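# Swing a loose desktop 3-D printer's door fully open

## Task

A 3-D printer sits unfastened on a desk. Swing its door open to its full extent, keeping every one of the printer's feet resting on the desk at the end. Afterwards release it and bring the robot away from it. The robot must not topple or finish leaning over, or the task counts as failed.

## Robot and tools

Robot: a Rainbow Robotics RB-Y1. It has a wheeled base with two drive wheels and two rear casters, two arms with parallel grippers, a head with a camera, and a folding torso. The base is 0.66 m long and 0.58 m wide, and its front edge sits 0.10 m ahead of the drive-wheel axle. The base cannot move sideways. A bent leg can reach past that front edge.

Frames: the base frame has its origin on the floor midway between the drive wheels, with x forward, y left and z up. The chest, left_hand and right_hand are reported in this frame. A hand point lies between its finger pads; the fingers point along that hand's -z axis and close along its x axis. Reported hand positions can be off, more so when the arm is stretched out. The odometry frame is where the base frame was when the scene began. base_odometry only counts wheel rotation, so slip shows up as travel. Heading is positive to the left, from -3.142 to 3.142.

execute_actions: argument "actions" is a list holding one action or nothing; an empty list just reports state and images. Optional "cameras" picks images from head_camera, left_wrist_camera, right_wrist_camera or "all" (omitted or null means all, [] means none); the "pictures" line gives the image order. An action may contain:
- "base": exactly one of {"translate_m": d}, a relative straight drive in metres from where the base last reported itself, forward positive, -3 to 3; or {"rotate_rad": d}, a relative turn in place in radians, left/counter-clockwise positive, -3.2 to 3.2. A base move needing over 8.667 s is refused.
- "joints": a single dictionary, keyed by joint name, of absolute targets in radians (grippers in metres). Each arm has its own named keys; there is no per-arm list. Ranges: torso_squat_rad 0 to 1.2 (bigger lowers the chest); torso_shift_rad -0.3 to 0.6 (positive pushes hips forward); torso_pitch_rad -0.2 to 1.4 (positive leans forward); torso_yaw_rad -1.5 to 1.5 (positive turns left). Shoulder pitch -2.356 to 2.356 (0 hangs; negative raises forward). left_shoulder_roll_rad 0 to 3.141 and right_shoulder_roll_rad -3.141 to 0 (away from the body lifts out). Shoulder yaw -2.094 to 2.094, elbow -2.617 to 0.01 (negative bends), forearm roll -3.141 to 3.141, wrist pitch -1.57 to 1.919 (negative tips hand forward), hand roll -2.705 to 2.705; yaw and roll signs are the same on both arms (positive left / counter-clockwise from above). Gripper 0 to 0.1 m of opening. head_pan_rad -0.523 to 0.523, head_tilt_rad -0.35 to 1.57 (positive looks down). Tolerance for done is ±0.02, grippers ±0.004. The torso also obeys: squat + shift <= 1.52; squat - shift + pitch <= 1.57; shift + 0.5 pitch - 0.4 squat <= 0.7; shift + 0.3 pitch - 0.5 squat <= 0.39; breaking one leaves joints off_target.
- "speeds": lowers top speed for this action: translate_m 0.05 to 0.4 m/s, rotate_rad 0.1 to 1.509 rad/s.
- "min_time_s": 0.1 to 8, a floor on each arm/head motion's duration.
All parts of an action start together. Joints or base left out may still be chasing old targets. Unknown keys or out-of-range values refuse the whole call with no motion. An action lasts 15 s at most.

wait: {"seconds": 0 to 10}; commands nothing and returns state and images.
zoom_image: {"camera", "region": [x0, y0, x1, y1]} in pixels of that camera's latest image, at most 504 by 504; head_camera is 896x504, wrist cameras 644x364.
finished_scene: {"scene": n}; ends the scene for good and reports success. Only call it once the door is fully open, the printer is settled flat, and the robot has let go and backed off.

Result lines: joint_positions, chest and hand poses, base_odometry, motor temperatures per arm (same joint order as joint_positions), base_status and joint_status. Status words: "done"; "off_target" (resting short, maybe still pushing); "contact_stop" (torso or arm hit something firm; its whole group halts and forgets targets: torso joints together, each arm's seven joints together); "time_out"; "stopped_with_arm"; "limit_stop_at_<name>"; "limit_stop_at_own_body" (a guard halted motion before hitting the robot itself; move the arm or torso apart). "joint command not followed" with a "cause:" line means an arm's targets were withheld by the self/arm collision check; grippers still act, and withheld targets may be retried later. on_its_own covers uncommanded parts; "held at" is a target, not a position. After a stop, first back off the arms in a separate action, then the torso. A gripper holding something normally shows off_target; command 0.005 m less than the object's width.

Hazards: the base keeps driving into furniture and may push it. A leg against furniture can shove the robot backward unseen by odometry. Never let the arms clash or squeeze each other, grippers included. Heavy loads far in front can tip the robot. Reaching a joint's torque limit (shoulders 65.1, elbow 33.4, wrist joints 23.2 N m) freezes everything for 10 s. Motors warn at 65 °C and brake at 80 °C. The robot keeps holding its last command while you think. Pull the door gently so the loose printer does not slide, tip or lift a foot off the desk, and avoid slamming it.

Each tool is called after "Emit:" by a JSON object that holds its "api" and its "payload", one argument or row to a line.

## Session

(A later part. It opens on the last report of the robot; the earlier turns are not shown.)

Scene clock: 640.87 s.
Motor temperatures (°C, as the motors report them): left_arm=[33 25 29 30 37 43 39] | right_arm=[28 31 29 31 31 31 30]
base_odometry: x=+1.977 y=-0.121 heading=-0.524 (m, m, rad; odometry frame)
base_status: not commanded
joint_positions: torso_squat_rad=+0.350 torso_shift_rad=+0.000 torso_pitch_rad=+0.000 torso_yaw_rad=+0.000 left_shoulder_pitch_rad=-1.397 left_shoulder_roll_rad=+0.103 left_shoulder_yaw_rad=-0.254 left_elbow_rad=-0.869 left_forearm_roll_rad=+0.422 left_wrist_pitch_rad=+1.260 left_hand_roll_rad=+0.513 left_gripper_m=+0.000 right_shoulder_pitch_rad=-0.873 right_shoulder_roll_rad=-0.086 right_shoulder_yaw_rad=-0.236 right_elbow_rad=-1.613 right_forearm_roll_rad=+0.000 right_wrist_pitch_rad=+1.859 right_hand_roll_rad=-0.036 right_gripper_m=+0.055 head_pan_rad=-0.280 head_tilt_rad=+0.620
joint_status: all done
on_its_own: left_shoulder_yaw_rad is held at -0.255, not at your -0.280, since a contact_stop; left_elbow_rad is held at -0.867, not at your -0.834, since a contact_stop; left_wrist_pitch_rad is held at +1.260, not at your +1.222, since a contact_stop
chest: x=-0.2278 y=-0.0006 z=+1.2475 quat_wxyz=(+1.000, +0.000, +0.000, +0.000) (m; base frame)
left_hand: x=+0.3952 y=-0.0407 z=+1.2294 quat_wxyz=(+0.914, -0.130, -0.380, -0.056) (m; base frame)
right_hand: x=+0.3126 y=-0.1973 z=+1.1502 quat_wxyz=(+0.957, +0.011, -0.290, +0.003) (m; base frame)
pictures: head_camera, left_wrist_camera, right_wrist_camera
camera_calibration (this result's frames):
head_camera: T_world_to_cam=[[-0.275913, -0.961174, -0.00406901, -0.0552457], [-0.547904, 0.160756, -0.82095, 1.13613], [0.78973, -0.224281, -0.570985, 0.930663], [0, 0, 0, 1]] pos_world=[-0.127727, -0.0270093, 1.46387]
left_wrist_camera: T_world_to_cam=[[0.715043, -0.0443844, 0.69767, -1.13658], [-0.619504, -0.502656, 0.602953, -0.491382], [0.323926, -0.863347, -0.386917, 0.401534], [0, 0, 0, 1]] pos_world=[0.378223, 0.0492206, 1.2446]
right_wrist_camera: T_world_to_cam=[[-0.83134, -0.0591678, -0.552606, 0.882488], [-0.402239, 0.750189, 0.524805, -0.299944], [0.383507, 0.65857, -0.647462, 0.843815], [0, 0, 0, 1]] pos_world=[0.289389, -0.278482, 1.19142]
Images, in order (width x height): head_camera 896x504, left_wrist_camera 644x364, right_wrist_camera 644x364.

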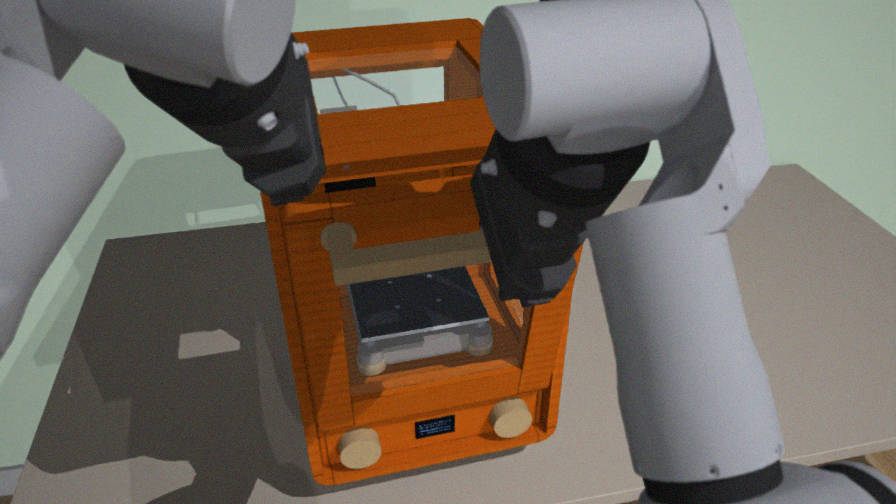

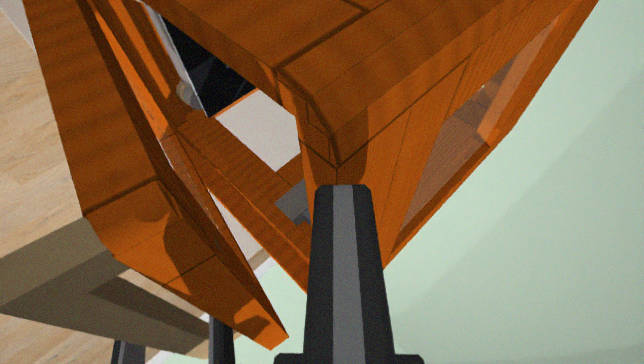

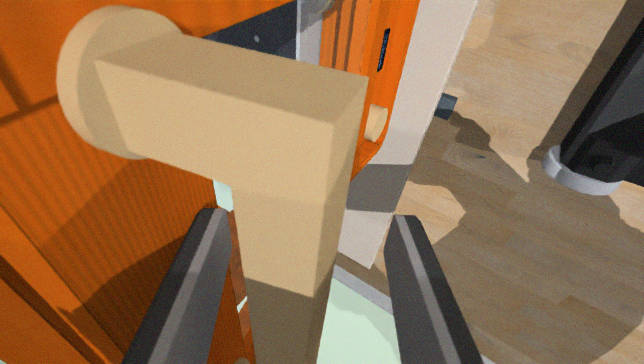

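Emit:
{"api": "execute_actions", "payload": {
  "actions": [
    {"base": {"translate_m": -0.11}, "speeds": {"translate_m": 0.085}, "joints": {"torso_yaw_rad": 0.045, "right_shoulder_pitch_rad": -0.637, "right_shoulder_roll_rad": -0.065, "right_shoulder_yaw_rad": -0.205, "right_elbow_rad": -1.680, "right_forearm_roll_rad": 0, "right_wrist_pitch_rad": 1.520, "right_hand_roll_rad": -0.032, "right_gripper_m": 0.033, "left_shoulder_pitch_rad": -1.2, "left_shoulder_roll_rad": 0.15, "left_shoulder_yaw_rad": 0.15, "left_elbow_rad": -1.6, "left_forearm_roll_rad": 0.1, "left_wrist_pitch_rad": 1.5, "left_hand_roll_rad": 0.1, "head_tilt_rad": 0.7}, "min_time_s": 1.5}
  ]
}}

Scene clock: 762.83 s.
Motor temperatures (°C, as the motors report them): left_arm=[33 25 29 30 37 43 39] | right_arm=[28 31 29 31 31 31 30]
base_odometry: x=+1.882 y=-0.066 heading=-0.524 (m, m, rad; odometry frame)
base_status: done
joint_positions: torso_squat_rad=+0.350 torso_shift_rad=+0.001 torso_pitch_rad=+0.001 torso_yaw_rad=+0.045 left_shoulder_pitch_rad=-1.200 left_shoulder_roll_rad=+0.150 left_shoulder_yaw_rad=+0.150 left_elbow_rad=-1.600 left_forearm_roll_rad=+0.100 left_wrist_pitch_rad=+1.500 left_hand_roll_rad=+0.100 left_gripper_m=+0.000 right_shoulder_pitch_rad=-0.637 right_shoulder_roll_rad=-0.065 right_shoulder_yaw_rad=-0.205 right_elbow_rad=-1.680 right_forearm_roll_rad=+0.000 right_wrist_pitch_rad=+1.520 right_hand_roll_rad=-0.032 right_gripper_m=+0.033 head_pan_rad=-0.280 head_tilt_rad=+0.700
joint_status: all done
chest: x=-0.2274 y=-0.0007 z=+1.2475 quat_wxyz=(+1.000, +0.000, +0.000, +0.023) (m; base frame)
left_hand: x=+0.3663 y=+0.1353 z=+1.3940 quat_wxyz=(+0.810, -0.042, -0.581, -0.060) (m; base frame)
right_hand: x=+0.3383 y=-0.1961 z=+1.0969 quat_wxyz=(+0.927, +0.014, -0.374, +0.006) (m; base frame)
pictures: head_camera, left_wrist_camera, right_wrist_camera
camera_calibration (this result's frames):
head_camera: T_world_to_cam=[[-0.232804, -0.972515, -0.00404376, -0.0454519], [-0.617193, 0.150957, -0.772195, 1.0515], [0.751581, -0.177275, -0.635373, 1.01577], [0, 0, 0, 1]] pos_world=[-0.125037, -0.0228636, 1.45718]
left_wrist_camera: T_world_to_cam=[[0.336615, -0.0856649, 0.937738, -1.41344], [-0.752608, -0.622982, 0.213248, 0.0882439], [0.565926, -0.777531, -0.274177, 0.369088], [0, 0, 0, 1]] pos_world=[0.333323, 0.220869, 1.40782]
right_wrist_camera: T_world_to_cam=[[-0.72021, -0.0590242, -0.691241, 0.988939], [-0.492027, 0.745887, 0.448957, -0.149805], [0.489088, 0.663452, -0.566236, 0.67477], [0, 0, 0, 1]] pos_world=[0.308513, -0.277569, 1.13293]
Images, in order (width x height): head_camera 896x504, left_wrist_camera 644x364, right_wrist_camera 644x364.

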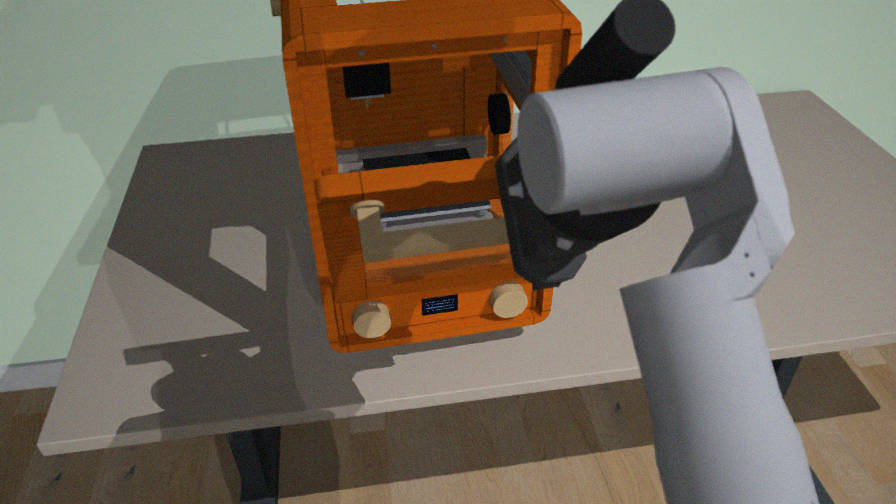

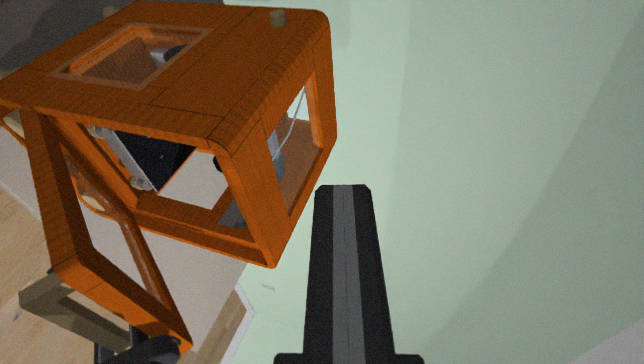

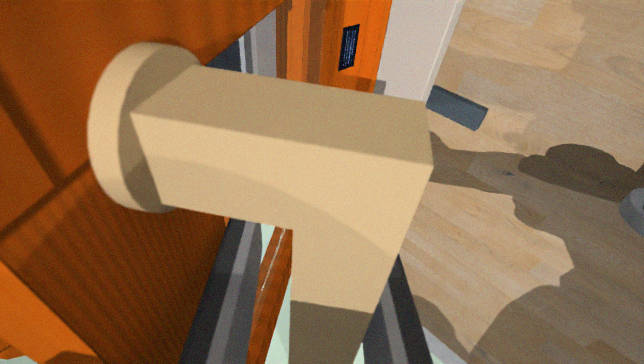

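Emit:
{"api": "execute_actions", "payload": {
  "actions": []
}}

Scene clock: 795.80 s.
Motor temperatures (°C, as the motors report them): left_arm=[34 25 29 31 37 43 39] | right_arm=[28 31 29 31 31 32 30]
base_odometry: x=+1.882 y=-0.066 heading=-0.524 (m, m, rad; odometry frame)
base_status: done
joint_positions: torso_squat_rad=+0.350 torso_shift_rad=+0.001 torso_pitch_rad=+0.001 torso_yaw_rad=+0.045 left_shoulder_pitch_rad=-1.200 left_shoulder_roll_rad=+0.150 left_shoulder_yaw_rad=+0.150 left_elbow_rad=-1.600 left_forearm_roll_rad=+0.100 left_wrist_pitch_rad=+1.500 left_hand_roll_rad=+0.100 left_gripper_m=+0.000 right_shoulder_pitch_rad=-0.637 right_shoulder_roll_rad=-0.065 right_shoulder_yaw_rad=-0.205 right_elbow_rad=-1.680 right_forearm_roll_rad=+0.000 right_wrist_pitch_rad=+1.520 right_hand_roll_rad=-0.032 right_gripper_m=+0.033 head_pan_rad=-0.280 head_tilt_rad=+0.700
joint_status: all done
chest: x=-0.2274 y=-0.0007 z=+1.2475 quat_wxyz=(+1.000, +0.000, +0.000, +0.023) (m; base frame)
left_hand: x=+0.3663 y=+0.1353 z=+1.3940 quat_wxyz=(+0.810, -0.042, -0.581, -0.060) (m; base frame)
right_hand: x=+0.3383 y=-0.1961 z=+1.0969 quat_wxyz=(+0.927, +0.014, -0.374, +0.006) (m; base frame)
pictures: head_camera, left_wrist_camera, right_wrist_camera
camera_calibration (this result's frames):
head_camera: T_world_to_cam=[[-0.232804, -0.972515, -0.00404361, -0.0454519], [-0.617194, 0.150957, -0.772194, 1.0515], [0.751581, -0.177274, -0.635374, 1.01577], [0, 0, 0, 1]] pos_world=[-0.125036, -0.0228637, 1.45718]
left_wrist_camera: T_world_to_cam=[[0.336616, -0.0856654, 0.937737, -1.41344], [-0.752608, -0.622982, 0.213249, 0.0882438], [0.565926, -0.777531, -0.274178, 0.369088], [0, 0, 0, 1]] pos_world=[0.333324, 0.220869, 1.40782]
right_wrist_camera: T_world_to_cam=[[-0.72021, -0.0590248, -0.691241, 0.988939], [-0.492028, 0.745886, 0.448957, -0.149805], [0.489088, 0.663453, -0.566236, 0.67477], [0, 0, 0, 1]] pos_world=[0.308514, -0.277568, 1.13293]
Images, in order (width x height): head_camera 896x504, left_wrist_camera 644x364, right_wrist_camera 644x364.

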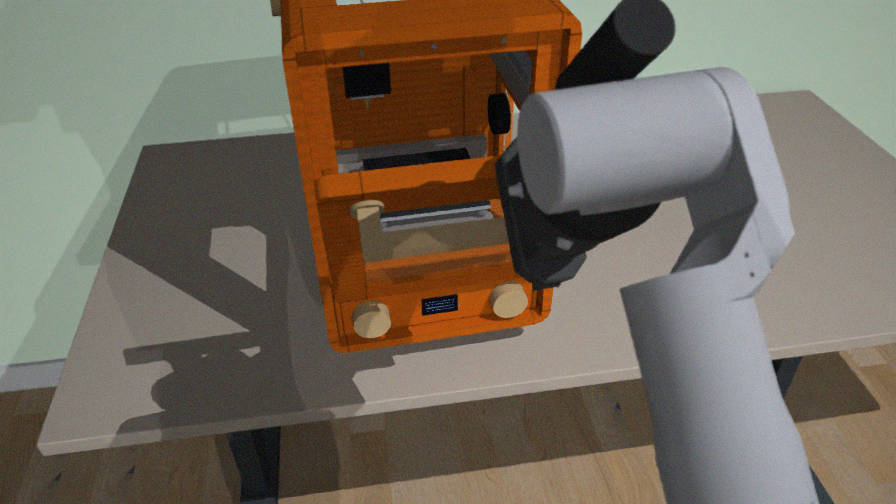

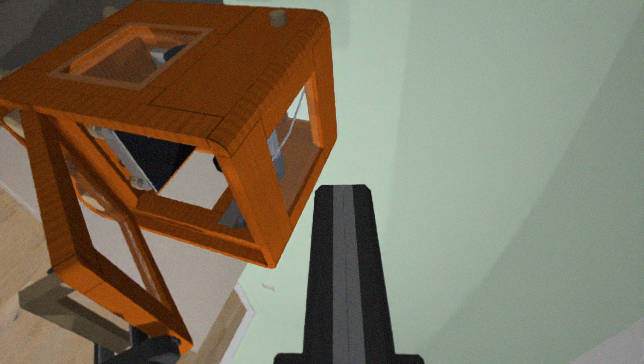

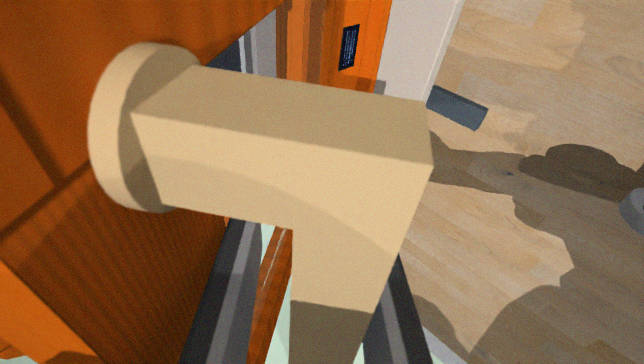

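Emit:
{"api": "execute_actions", "payload": {
  "actions": [
    {"base": {"translate_m": -0.07}, "speeds": {"translate_m": 0.06}, "joints": {"right_shoulder_pitch_rad": -0.365, "right_shoulder_roll_rad": -0.021, "right_shoulder_yaw_rad": -0.122, "right_elbow_rad": -1.665, "right_forearm_roll_rad": 0.0, "right_wrist_pitch_rad": 0.962, "right_hand_roll_rad": -0.023, "left_shoulder_pitch_rad": -0.2, "left_shoulder_roll_rad": 0.15, "left_shoulder_yaw_rad": 0.1, "left_elbow_rad": -2.0, "left_forearm_roll_rad": 0.0, "left_wrist_pitch_rad": 1.2, "left_hand_roll_rad": 0.0, "head_tilt_rad": 0.8}, "min_time_s": 1.6}
  ]
}}

Scene clock: 917.70 s.
Motor temperatures (°C, as the motors report them): left_arm=[34 25 29 31 37 43 39] | right_arm=[28 31 29 31 31 32 30]
base_odometry: x=+1.822 y=-0.031 heading=-0.522 (m, m, rad; odometry frame)
base_status: done
joint_positions: torso_squat_rad=+0.350 torso_shift_rad=+0.001 torso_pitch_rad=+0.001 torso_yaw_rad=+0.045 left_shoulder_pitch_rad=-0.200 left_shoulder_roll_rad=+0.150 left_shoulder_yaw_rad=+0.100 left_elbow_rad=-2.000 left_forearm_roll_rad=+0.000 left_wrist_pitch_rad=+1.200 left_hand_roll_rad=+0.000 left_gripper_m=+0.000 right_shoulder_pitch_rad=-0.364 right_shoulder_roll_rad=-0.022 right_shoulder_yaw_rad=-0.123 right_elbow_rad=-1.665 right_forearm_roll_rad=+0.000 right_wrist_pitch_rad=+0.962 right_hand_roll_rad=-0.023 right_gripper_m=+0.033 head_pan_rad=-0.280 head_tilt_rad=+0.800
joint_status: all done
chest: x=-0.2273 y=-0.0007 z=+1.2475 quat_wxyz=(+1.000, +0.000, +0.000, +0.022) (m; base frame)
left_hand: x=+0.2619 y=+0.3065 z=+1.0685 quat_wxyz=(+0.875, +0.084, -0.476, +0.013) (m; base frame)
right_hand: x=+0.3488 y=-0.1952 z=+1.0428 quat_wxyz=(+0.866, +0.017, -0.499, +0.009) (m; base frame)
pictures: head_camera, left_wrist_camera, right_wrist_camera
camera_calibration (this result's frames):
head_camera: T_world_to_cam=[[-0.233203, -0.97242, -0.00401445, -0.0455639], [-0.689194, 0.168191, -0.704786, 0.939224], [0.686023, -0.161592, -0.709409, 1.1094], [0, 0, 0, 1]] pos_world=[-0.124392, -0.0230058, 1.44879]
left_wrist_camera: T_world_to_cam=[[0.571061, -0.0857418, 0.816418, -0.990138], [-0.500937, -0.824294, 0.263822, 0.12752], [0.650348, -0.559632, -0.513673, 0.639076], [0, 0, 0, 1]] pos_world=[0.213687, 0.377865, 1.103]
right_wrist_camera: T_world_to_cam=[[-0.501066, -0.0584588, -0.863432, 1.06242], [-0.601907, 0.74041, 0.299168, 0.0724335], [0.621805, 0.669609, -0.406181, 0.426471], [0, 0, 0, 1]] pos_world=[0.310761, -0.277091, 1.06889]
Images, in order (width x height): head_camera 896x504, left_wrist_camera 644x364, right_wrist_camera 644x364.

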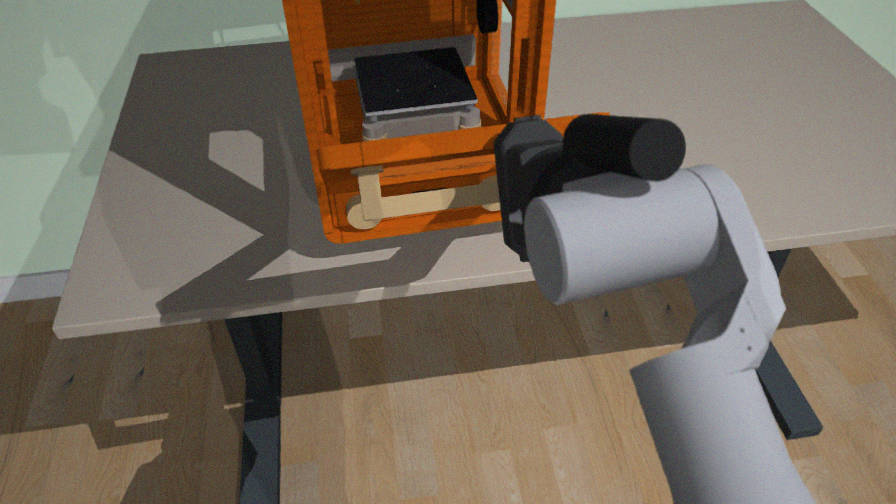

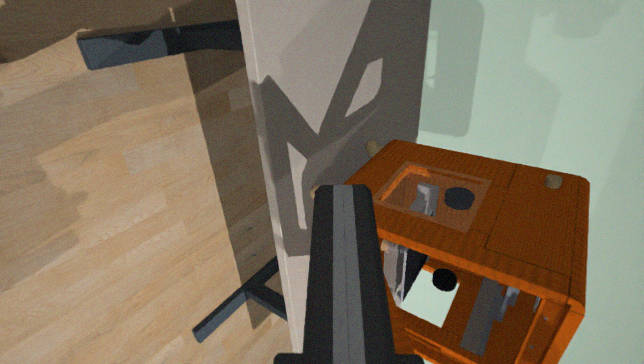

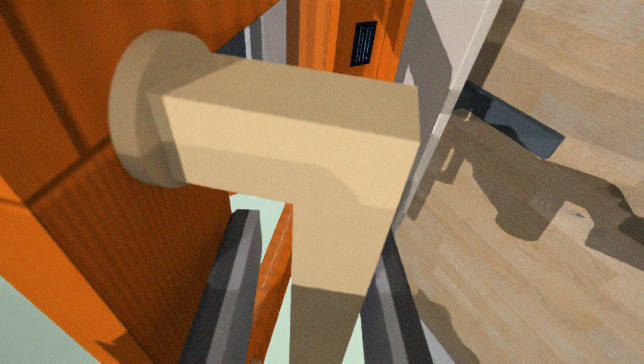

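Emit:
{"api": "zoom_image", "payload": {
  "camera": "right_wrist_camera",
  "region": [240, 60, 480, 260]
}}

Region (240, 60, 480, 260) of right_wrist_camera's 644x364 image, scaled by 2.100, with more detail than that image has.

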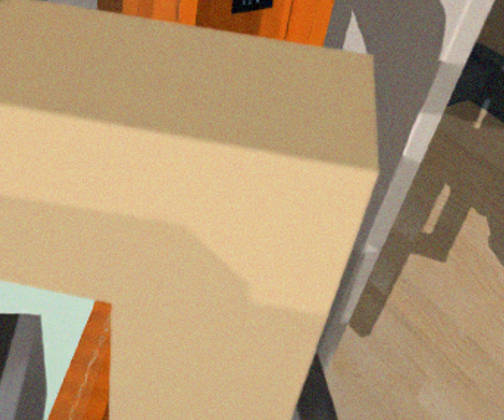

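Emit:
{"api": "execute_actions", "payload": {
  "actions": [
    {"joints": {"torso_squat_rad": 0.5, "right_shoulder_pitch_rad": -0.064, "right_shoulder_roll_rad": -0.001, "right_shoulder_yaw_rad": -0.022, "right_elbow_rad": -1.760, "right_forearm_roll_rad": 0.0, "right_wrist_pitch_rad": 0.528, "right_hand_roll_rad": -0.012}, "min_time_s": 1.1}
  ]
}}

Scene clock: 1039.10 s.
Motor temperatures (°C, as the motors report them): left_arm=[33 25 29 31 37 43 39] | right_arm=[28 31 29 32 31 32 30]
base_odometry: x=+1.822 y=-0.031 heading=-0.522 (m, m, rad; odometry frame)
base_status: not commanded
joint_positions: torso_squat_rad=+0.500 torso_shift_rad=+0.001 torso_pitch_rad=+0.001 torso_yaw_rad=+0.045 left_shoulder_pitch_rad=-0.200 left_shoulder_roll_rad=+0.150 left_shoulder_yaw_rad=+0.100 left_elbow_rad=-2.000 left_forearm_roll_rad=+0.000 left_wrist_pitch_rad=+1.200 left_hand_roll_rad=+0.000 left_gripper_m=+0.000 right_shoulder_pitch_rad=-0.063 right_shoulder_roll_rad=-0.002 right_shoulder_yaw_rad=-0.023 right_elbow_rad=-1.759 right_forearm_roll_rad=+0.000 right_wrist_pitch_rad=+0.528 right_hand_roll_rad=-0.012 right_gripper_m=+0.033 head_pan_rad=-0.280 head_tilt_rad=+0.800
joint_status: all done
chest: x=-0.2272 y=-0.0007 z=+1.2042 quat_wxyz=(+1.000, +0.000, +0.000, +0.022) (m; base frame)
left_hand: x=+0.2620 y=+0.3065 z=+1.0253 quat_wxyz=(+0.875, +0.084, -0.476, +0.013) (m; base frame)
right_hand: x=+0.3067 y=-0.1976 z=+0.9791 quat_wxyz=(+0.799, +0.017, -0.601, +0.013) (m; base frame)
pictures: head_camera, left_wrist_camera, right_wrist_camera
camera_calibration (this result's frames):
head_camera: T_world_to_cam=[[-0.233205, -0.97242, -0.00398395, -0.045719], [-0.689302, 0.168195, -0.70468, 0.908639], [0.685914, -0.161588, -0.709514, 1.07879], [0, 0, 0, 1]] pos_world=[-0.124291, -0.0229667, 1.40553]
left_wrist_camera: T_world_to_cam=[[0.571105, -0.0858297, 0.816377, -0.954774], [-0.500998, -0.824258, 0.26382, 0.138969], [0.650262, -0.559672, -0.513738, 0.61691], [0, 0, 0, 1]] pos_world=[0.213747, 0.377866, 1.05972]
right_wrist_camera: T_world_to_cam=[[-0.277402, -0.0599567, -0.958881, 1.01077], [-0.659143, 0.737996, 0.144543, 0.236377], [0.698984, 0.672136, -0.244242, 0.246613], [0, 0, 0, 1]] pos_world=[0.263817, -0.2796, 0.995274]
Images, in order (width x height): head_camera 896x504, left_wrist_camera 644x364, right_wrist_camera 644x364.

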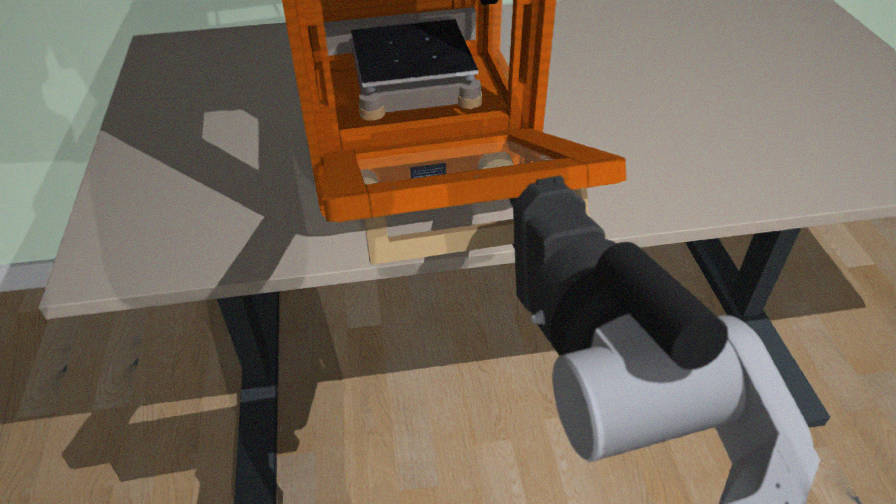

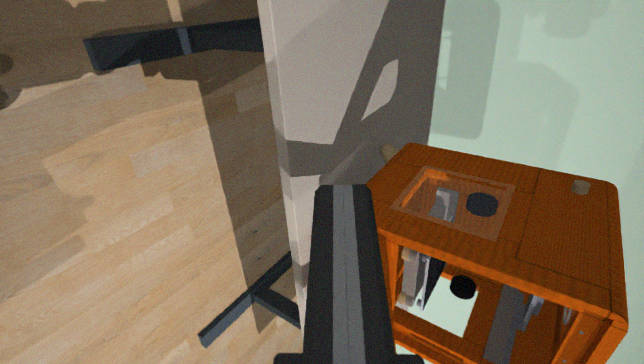

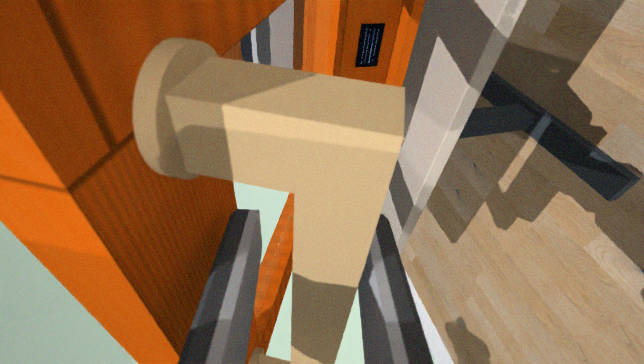

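Emit:
{"api": "zoom_image", "payload": {
  "camera": "right_wrist_camera",
  "region": [240, 60, 480, 260]
}}

Region (240, 60, 480, 260) of right_wrist_camera's 644x364 image, scaled by 2.100, with more detail than that image has.

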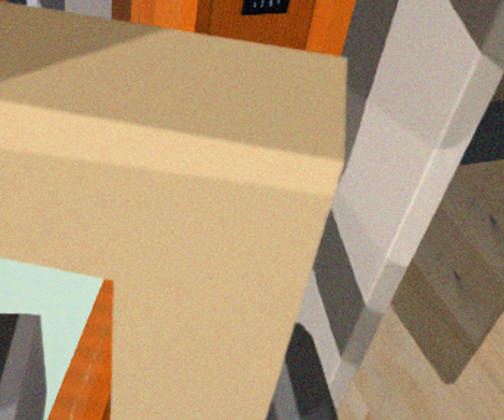

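Emit:
{"api": "zoom_image", "payload": {
  "camera": "head_camera",
  "region": [280, 60, 680, 300]
}}

Emit:
{"api": "zoom_image", "payload": {
  "camera": "left_wrist_camera",
  "region": [340, 120, 644, 364]
}}

Region (280, 60, 680, 300) of head_camera's 896x504 image, scaled by 1.260, with more detail than that image has; it fills the top 302 rows of this view, and the rest is white.

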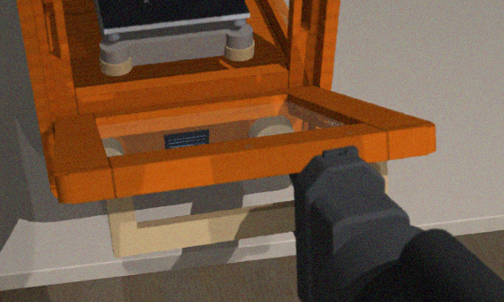

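Region (340, 120, 644, 364) of left_wrist_camera's 644x364 image, scaled by 1.658, with more detail than that image has; it fills the top 405 rows of this view, and the rest is white.

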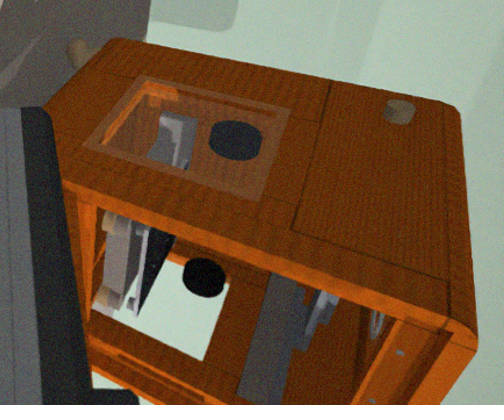

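Emit:
{"api": "execute_actions", "payload": {
  "actions": [
    {"joints": {"torso_squat_rad": 0.87, "right_shoulder_pitch_rad": 0.043, "right_shoulder_roll_rad": 0.0, "right_shoulder_yaw_rad": 0.015, "right_elbow_rad": -1.631, "right_forearm_roll_rad": 0.0, "right_wrist_pitch_rad": -0.103, "right_hand_roll_rad": 0.005, "right_gripper_m": 0.040}, "min_time_s": 1.2}
  ]
}}

Scene clock: 1161.17 s.
Motor temperatures (°C, as the motors report them): left_arm=[33 25 29 31 37 43 39] | right_arm=[28 31 29 33 31 32 30]
base_odometry: x=+1.822 y=-0.031 heading=-0.522 (m, m, rad; odometry frame)
base_status: not commanded
joint_positions: torso_squat_rad=+0.870 torso_shift_rad=+0.001 torso_pitch_rad=+0.001 torso_yaw_rad=+0.045 left_shoulder_pitch_rad=-0.200 left_shoulder_roll_rad=+0.150 left_shoulder_yaw_rad=+0.100 left_elbow_rad=-2.000 left_forearm_roll_rad=+0.000 left_wrist_pitch_rad=+1.200 left_hand_roll_rad=+0.000 left_gripper_m=+0.000 right_shoulder_pitch_rad=+0.044 right_shoulder_roll_rad=+0.000 right_shoulder_yaw_rad=+0.015 right_elbow_rad=-1.630 right_forearm_roll_rad=+0.000 right_wrist_pitch_rad=-0.103 right_hand_roll_rad=+0.005 right_gripper_m=+0.040 head_pan_rad=-0.280 head_tilt_rad=+0.800
joint_status: all done
chest: x=-0.2274 y=-0.0005 z=+1.0413 quat_wxyz=(+1.000, +0.000, +0.000, +0.022) (m; base frame)
left_hand: x=+0.2618 y=+0.3067 z=+0.8623 quat_wxyz=(+0.875, +0.084, -0.476, +0.013) (m; base frame)
right_hand: x=+0.2869 y=-0.1977 z=+0.8454 quat_wxyz=(+0.663, +0.015, -0.748, +0.016) (m; base frame)
pictures: head_camera, left_wrist_camera, right_wrist_camera
camera_calibration (this result's frames):
head_camera: T_world_to_cam=[[-0.233209, -0.972418, -0.00400293, -0.0462406], [-0.68925, 0.1682, -0.704729, 0.793739], [0.685965, -0.16159, -0.709465, 0.96328], [0, 0, 0, 1]] pos_world=[-0.124475, -0.0228152, 1.2426]
left_wrist_camera: T_world_to_cam=[[0.571047, -0.0858383, 0.816417, -0.821688], [-0.50102, -0.824257, 0.263778, 0.182033], [0.650295, -0.559671, -0.513697, 0.533362], [0, 0, 0, 1]] pos_world=[0.213582, 0.378017, 0.89681]
right_wrist_camera: T_world_to_cam=[[0.11984, -0.0586064, -0.991062, 0.790586], [-0.664954, 0.736526, -0.123961, 0.471083], [0.737207, 0.673866, 0.0492949, -0.0308879], [0, 0, 0, 1]] pos_world=[0.241275, -0.279817, 0.843439]
Images, in order (width x height): head_camera 896x504, left_wrist_camera 644x364, right_wrist_camera 644x364.

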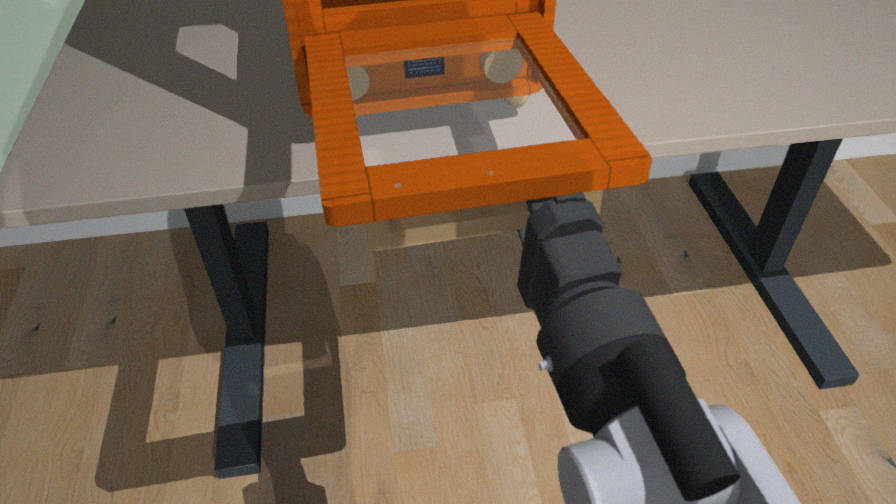

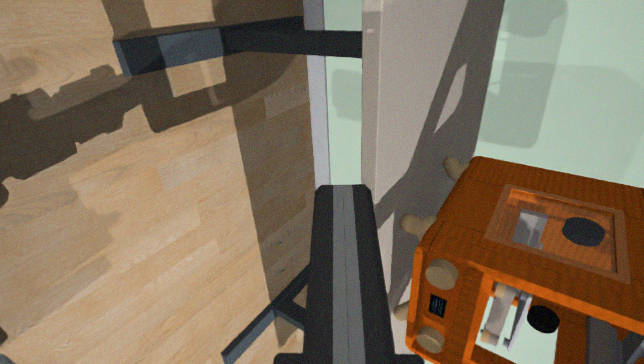

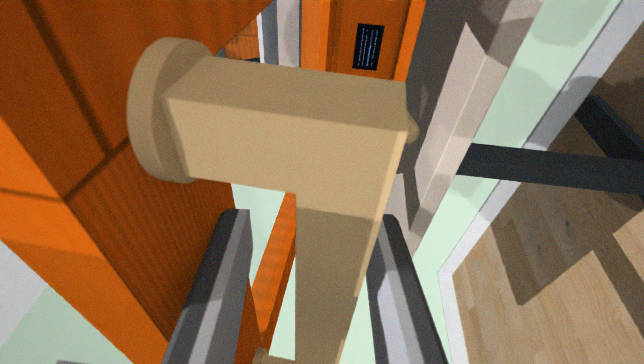

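Emit:
{"api": "zoom_image", "payload": {
  "camera": "right_wrist_camera",
  "region": [240, 60, 480, 260]
}}

Region (240, 60, 480, 260) of right_wrist_camera's 644x364 image, scaled by 2.100, with more detail than that image has.

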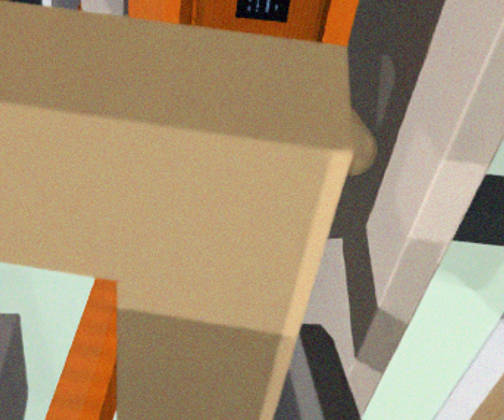

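Emit:
{"api": "execute_actions", "payload": {
  "actions": [
    {"joints": {"right_wrist_pitch_rad": -0.044}, "min_time_s": 0.5}
  ]
}}

Scene clock: 1209.13 s.
Motor temperatures (°C, as the motors report them): left_arm=[33 25 29 31 37 43 39] | right_arm=[28 31 29 33 31 32 30]
base_odometry: x=+1.822 y=-0.031 heading=-0.522 (m, m, rad; odometry frame)
base_status: not commanded
joint_positions: torso_squat_rad=+0.870 torso_shift_rad=+0.001 torso_pitch_rad=+0.001 torso_yaw_rad=+0.045 left_shoulder_pitch_rad=-0.200 left_shoulder_roll_rad=+0.150 left_shoulder_yaw_rad=+0.100 left_elbow_rad=-2.000 left_forearm_roll_rad=+0.000 left_wrist_pitch_rad=+1.200 left_hand_roll_rad=+0.000 left_gripper_m=+0.000 right_shoulder_pitch_rad=+0.044 right_shoulder_roll_rad=+0.000 right_shoulder_yaw_rad=+0.015 right_elbow_rad=-1.630 right_forearm_roll_rad=+0.000 right_wrist_pitch_rad=-0.044 right_hand_roll_rad=+0.005 right_gripper_m=+0.040 head_pan_rad=-0.280 head_tilt_rad=+0.800
joint_status: all done
chest: x=-0.2274 y=-0.0005 z=+1.0413 quat_wxyz=(+1.000, +0.000, +0.000, +0.022) (m; base frame)
left_hand: x=+0.2618 y=+0.3067 z=+0.8623 quat_wxyz=(+0.875, +0.084, -0.476, +0.013) (m; base frame)
right_hand: x=+0.2881 y=-0.1976 z=+0.8319 quat_wxyz=(+0.685, +0.015, -0.728, +0.017) (m; base frame)
pictures: head_camera, left_wrist_camera, right_wrist_camera
camera_calibration (this result's frames):
head_camera: T_world_to_cam=[[-0.23321, -0.972418, -0.00400285, -0.0462407], [-0.68925, 0.1682, -0.704729, 0.793739], [0.685965, -0.161591, -0.709465, 0.96328], [0, 0, 0, 1]] pos_world=[-0.124475, -0.0228152, 1.2426]
left_wrist_camera: T_world_to_cam=[[0.571048, -0.0858383, 0.816417, -0.821688], [-0.50102, -0.824257, 0.263779, 0.182032], [0.650295, -0.559671, -0.513697, 0.533362], [0, 0, 0, 1]] pos_world=[0.213582, 0.378017, 0.89681]
right_wrist_camera: T_world_to_cam=[[0.0613335, -0.0612253, -0.996238, 0.797678], [-0.671161, 0.73624, -0.0865668, 0.440805], [0.73877, 0.673946, 0.00406414, 0.00602548], [0, 0, 0, 1]] pos_world=[0.242475, -0.279761, 0.832811]
Images, in order (width x height): head_camera 896x504, left_wrist_camera 644x364, right_wrist_camera 644x364.

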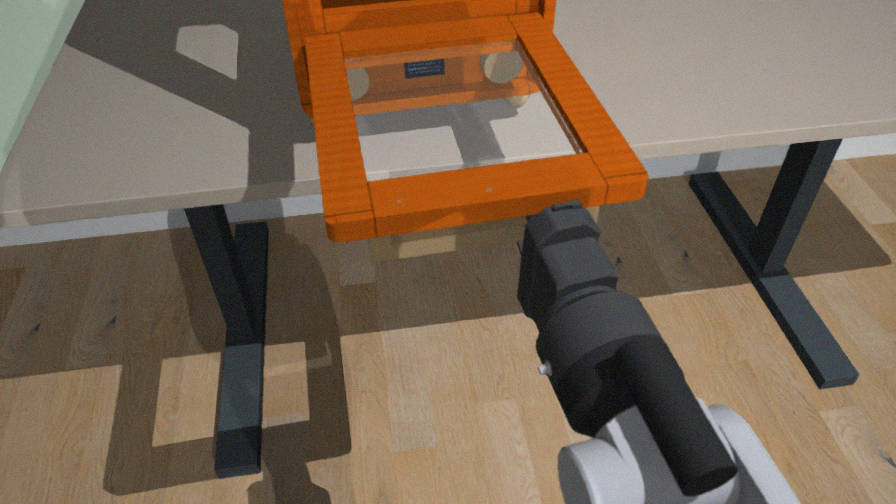

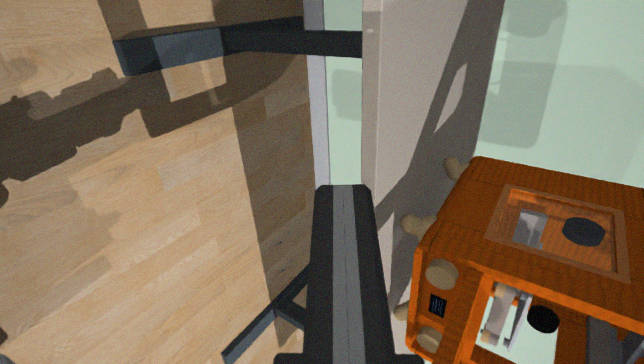

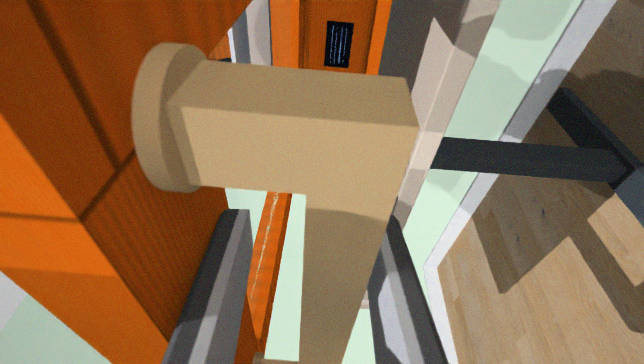

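Emit:
{"api": "zoom_image", "payload": {
  "camera": "right_wrist_camera",
  "region": [240, 60, 480, 260]
}}

Region (240, 60, 480, 260) of right_wrist_camera's 644x364 image, scaled by 2.100, with more detail than that image has.

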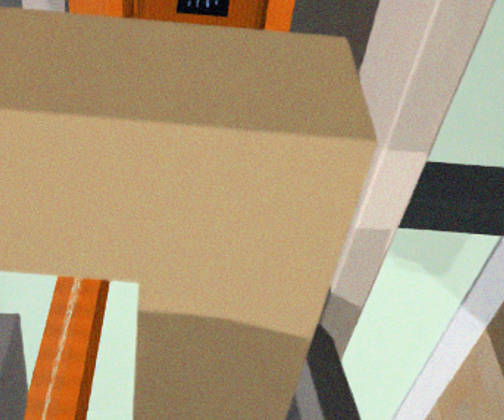

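Emit:
{"api": "execute_actions", "payload": {
  "actions": [
    {"joints": {"right_elbow_rad": -1.590, "right_wrist_pitch_rad": -0.084}, "min_time_s": 0.4}
  ]
}}

Scene clock: 1241.63 s.
Motor temperatures (°C, as the motors report them): left_arm=[33 25 29 31 37 43 39] | right_arm=[28 31 29 33 31 32 30]
base_odometry: x=+1.822 y=-0.031 heading=-0.522 (m, m, rad; odometry frame)
base_status: not commanded
joint_positions: torso_squat_rad=+0.870 torso_shift_rad=+0.001 torso_pitch_rad=+0.001 torso_yaw_rad=+0.045 left_shoulder_pitch_rad=-0.200 left_shoulder_roll_rad=+0.150 left_shoulder_yaw_rad=+0.100 left_elbow_rad=-2.000 left_forearm_roll_rad=+0.000 left_wrist_pitch_rad=+1.200 left_hand_roll_rad=+0.000 left_gripper_m=+0.000 right_shoulder_pitch_rad=+0.043 right_shoulder_roll_rad=+0.000 right_shoulder_yaw_rad=+0.015 right_elbow_rad=-1.590 right_forearm_roll_rad=+0.000 right_wrist_pitch_rad=-0.084 right_hand_roll_rad=+0.005 right_gripper_m=+0.040 head_pan_rad=-0.280 head_tilt_rad=+0.800
joint_status: all done
chest: x=-0.2274 y=-0.0005 z=+1.0413 quat_wxyz=(+1.000, +0.000, +0.000, +0.022) (m; base frame)
left_hand: x=+0.2618 y=+0.3067 z=+0.8623 quat_wxyz=(+0.875, +0.084, -0.476, +0.013) (m; base frame)
right_hand: x=+0.2870 y=-0.1976 z=+0.8218 quat_wxyz=(+0.685, +0.015, -0.728, +0.017) (m; base frame)
pictures: head_camera, left_wrist_camera, right_wrist_camera
camera_calibration (this result's frames):
head_camera: T_world_to_cam=[[-0.23321, -0.972418, -0.00400127, -0.0462411], [-0.689255, 0.1682, -0.704724, 0.793736], [0.685959, -0.16159, -0.70947, 0.963281], [0, 0, 0, 1]] pos_world=[-0.124468, -0.0228152, 1.2426]
left_wrist_camera: T_world_to_cam=[[0.571053, -0.0858388, 0.816413, -0.821686], [-0.501018, -0.824257, 0.263782, 0.182032], [0.650291, -0.559671, -0.513701, 0.533363], [0, 0, 0, 1]] pos_world=[0.213586, 0.378016, 0.896807]
right_wrist_camera: T_world_to_cam=[[0.0616776, -0.0611954, -0.996218, 0.787571], [-0.671282, 0.736105, -0.0867775, 0.439322], [0.738632, 0.674096, 0.00432183, 0.00670828], [0, 0, 0, 1]] pos_world=[0.241379, -0.279714, 0.822687]
Images, in order (width x height): head_camera 896x504, left_wrist_camera 644x364, right_wrist_camera 644x364.

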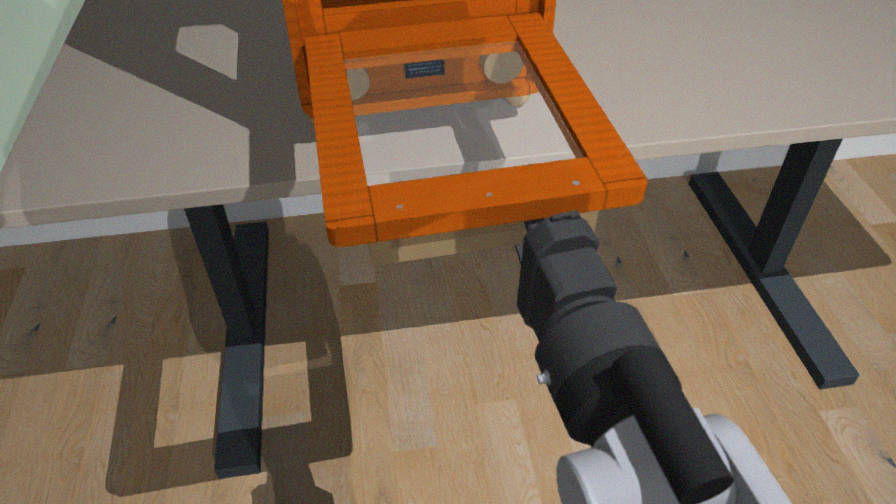

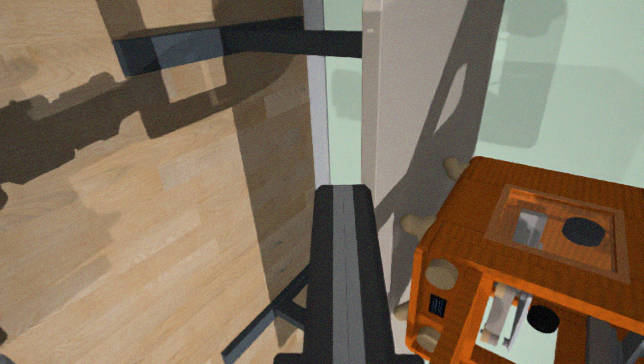

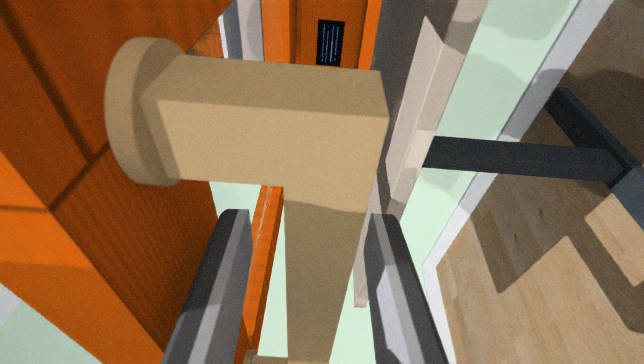

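Emit:
{"api": "execute_actions", "payload": {
  "actions": [
    {"base": {"translate_m": -0.45}, "joints": {"head_tilt_rad": 0.45, "head_pan_rad": -0.15}}
  ]
}}

Scene clock: 1258.83 s.
Motor temperatures (°C, as the motors report them): left_arm=[33 25 29 31 37 43 39] | right_arm=[28 31 29 33 31 32 30]
base_odometry: x=+1.432 y=+0.193 heading=-0.523 (m, m, rad; odometry frame)
base_status: done
joint_positions: torso_squat_rad=+0.870 torso_shift_rad=+0.001 torso_pitch_rad=+0.001 torso_yaw_rad=+0.045 left_shoulder_pitch_rad=-0.200 left_shoulder_roll_rad=+0.150 left_shoulder_yaw_rad=+0.100 left_elbow_rad=-2.000 left_forearm_roll_rad=+0.000 left_wrist_pitch_rad=+1.200 left_hand_roll_rad=+0.000 left_gripper_m=+0.000 right_shoulder_pitch_rad=+0.043 right_shoulder_roll_rad=+0.000 right_shoulder_yaw_rad=+0.015 right_elbow_rad=-1.590 right_forearm_roll_rad=+0.000 right_wrist_pitch_rad=-0.084 right_hand_roll_rad=+0.005 right_gripper_m=+0.040 head_pan_rad=-0.150 head_tilt_rad=+0.450
joint_status: all done
chest: x=-0.2274 y=-0.0005 z=+1.0413 quat_wxyz=(+1.000, +0.000, +0.000, +0.022) (m; base frame)
left_hand: x=+0.2618 y=+0.3067 z=+0.8623 quat_wxyz=(+0.875, +0.084, -0.476, +0.013) (m; base frame)
right_hand: x=+0.2870 y=-0.1975 z=+0.8219 quat_wxyz=(+0.685, +0.015, -0.728, +0.017) (m; base frame)
pictures: head_camera, left_wrist_camera, right_wrist_camera
camera_calibration (this result's frames):
head_camera: T_world_to_cam=[[-0.10388, -0.994582, -0.00402189, -0.0196631], [-0.422107, 0.0477482, -0.905288, 1.09759], [0.900574, -0.0923436, -0.42478, 0.653912], [0, 0, 0, 1]] pos_world=[-0.12764, -0.0115796, 1.27132]
left_wrist_camera: T_world_to_cam=[[0.571108, -0.0858156, 0.816377, -0.821626], [-0.50097, -0.824276, 0.263815, 0.182003], [0.65028, -0.559648, -0.513741, 0.533408], [0, 0, 0, 1]] pos_world=[0.213551, 0.378033, 0.896776]
right_wrist_camera: T_world_to_cam=[[0.0618482, -0.0611786, -0.996209, 0.787597], [-0.671309, 0.736068, -0.0868802, 0.439413], [0.738593, 0.674137, 0.00445479, 0.00657134], [0, 0, 0, 1]] pos_world=[0.241417, -0.279684, 0.822758]
Images, in order (width x height): head_camera 896x504, left_wrist_camera 644x364, right_wrist_camera 644x364.

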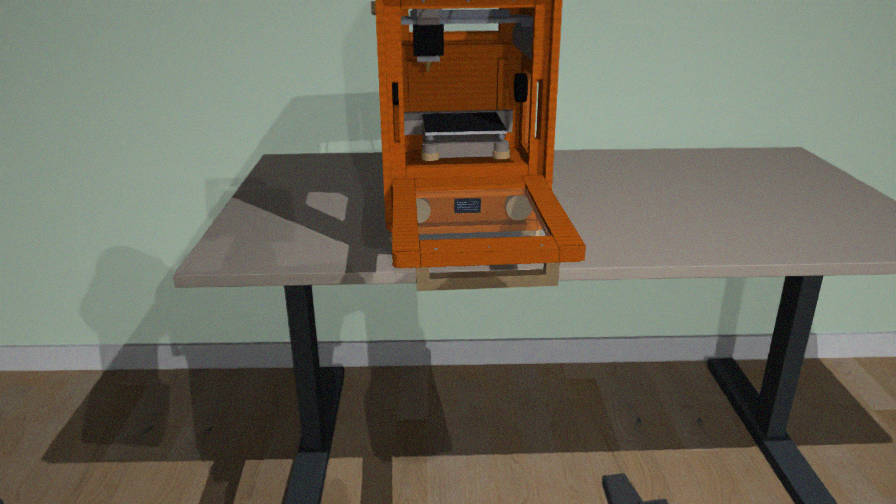

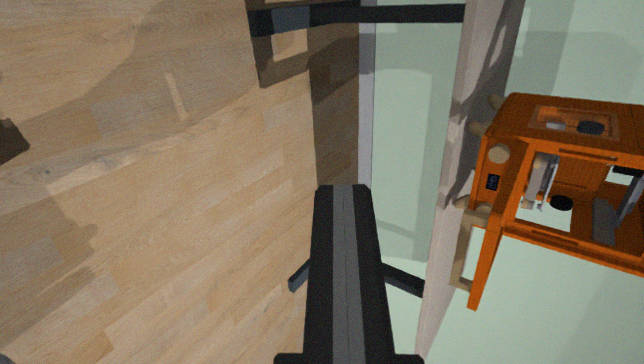

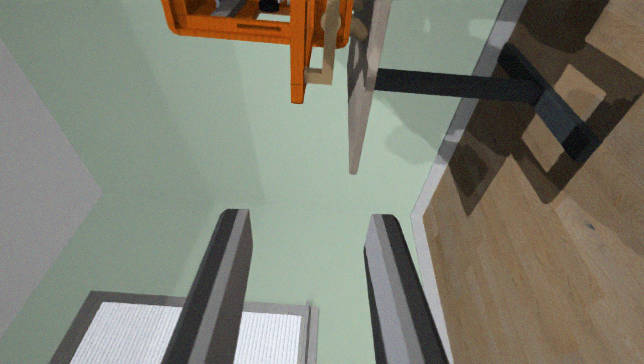

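Emit:
{"api": "zoom_image", "payload": {
  "camera": "left_wrist_camera",
  "region": [410, 70, 644, 320]
}}

Region (410, 70, 644, 320) of left_wrist_camera's 644x364 image, scaled by 2.016, with more detail than that image has; it fills the left 472 columns of this view, and the rest is white.

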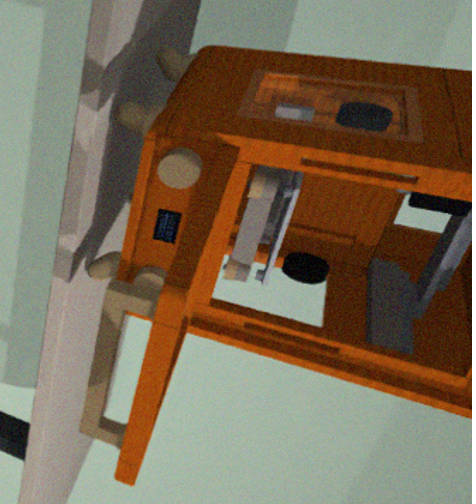

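The door is resting fully open on its stop, all feet are on the desk, and the robot is clear.

Emit:
{"api": "finished_scene", "payload": {
  "scene": 1
}}

The scene is finished: the task was done.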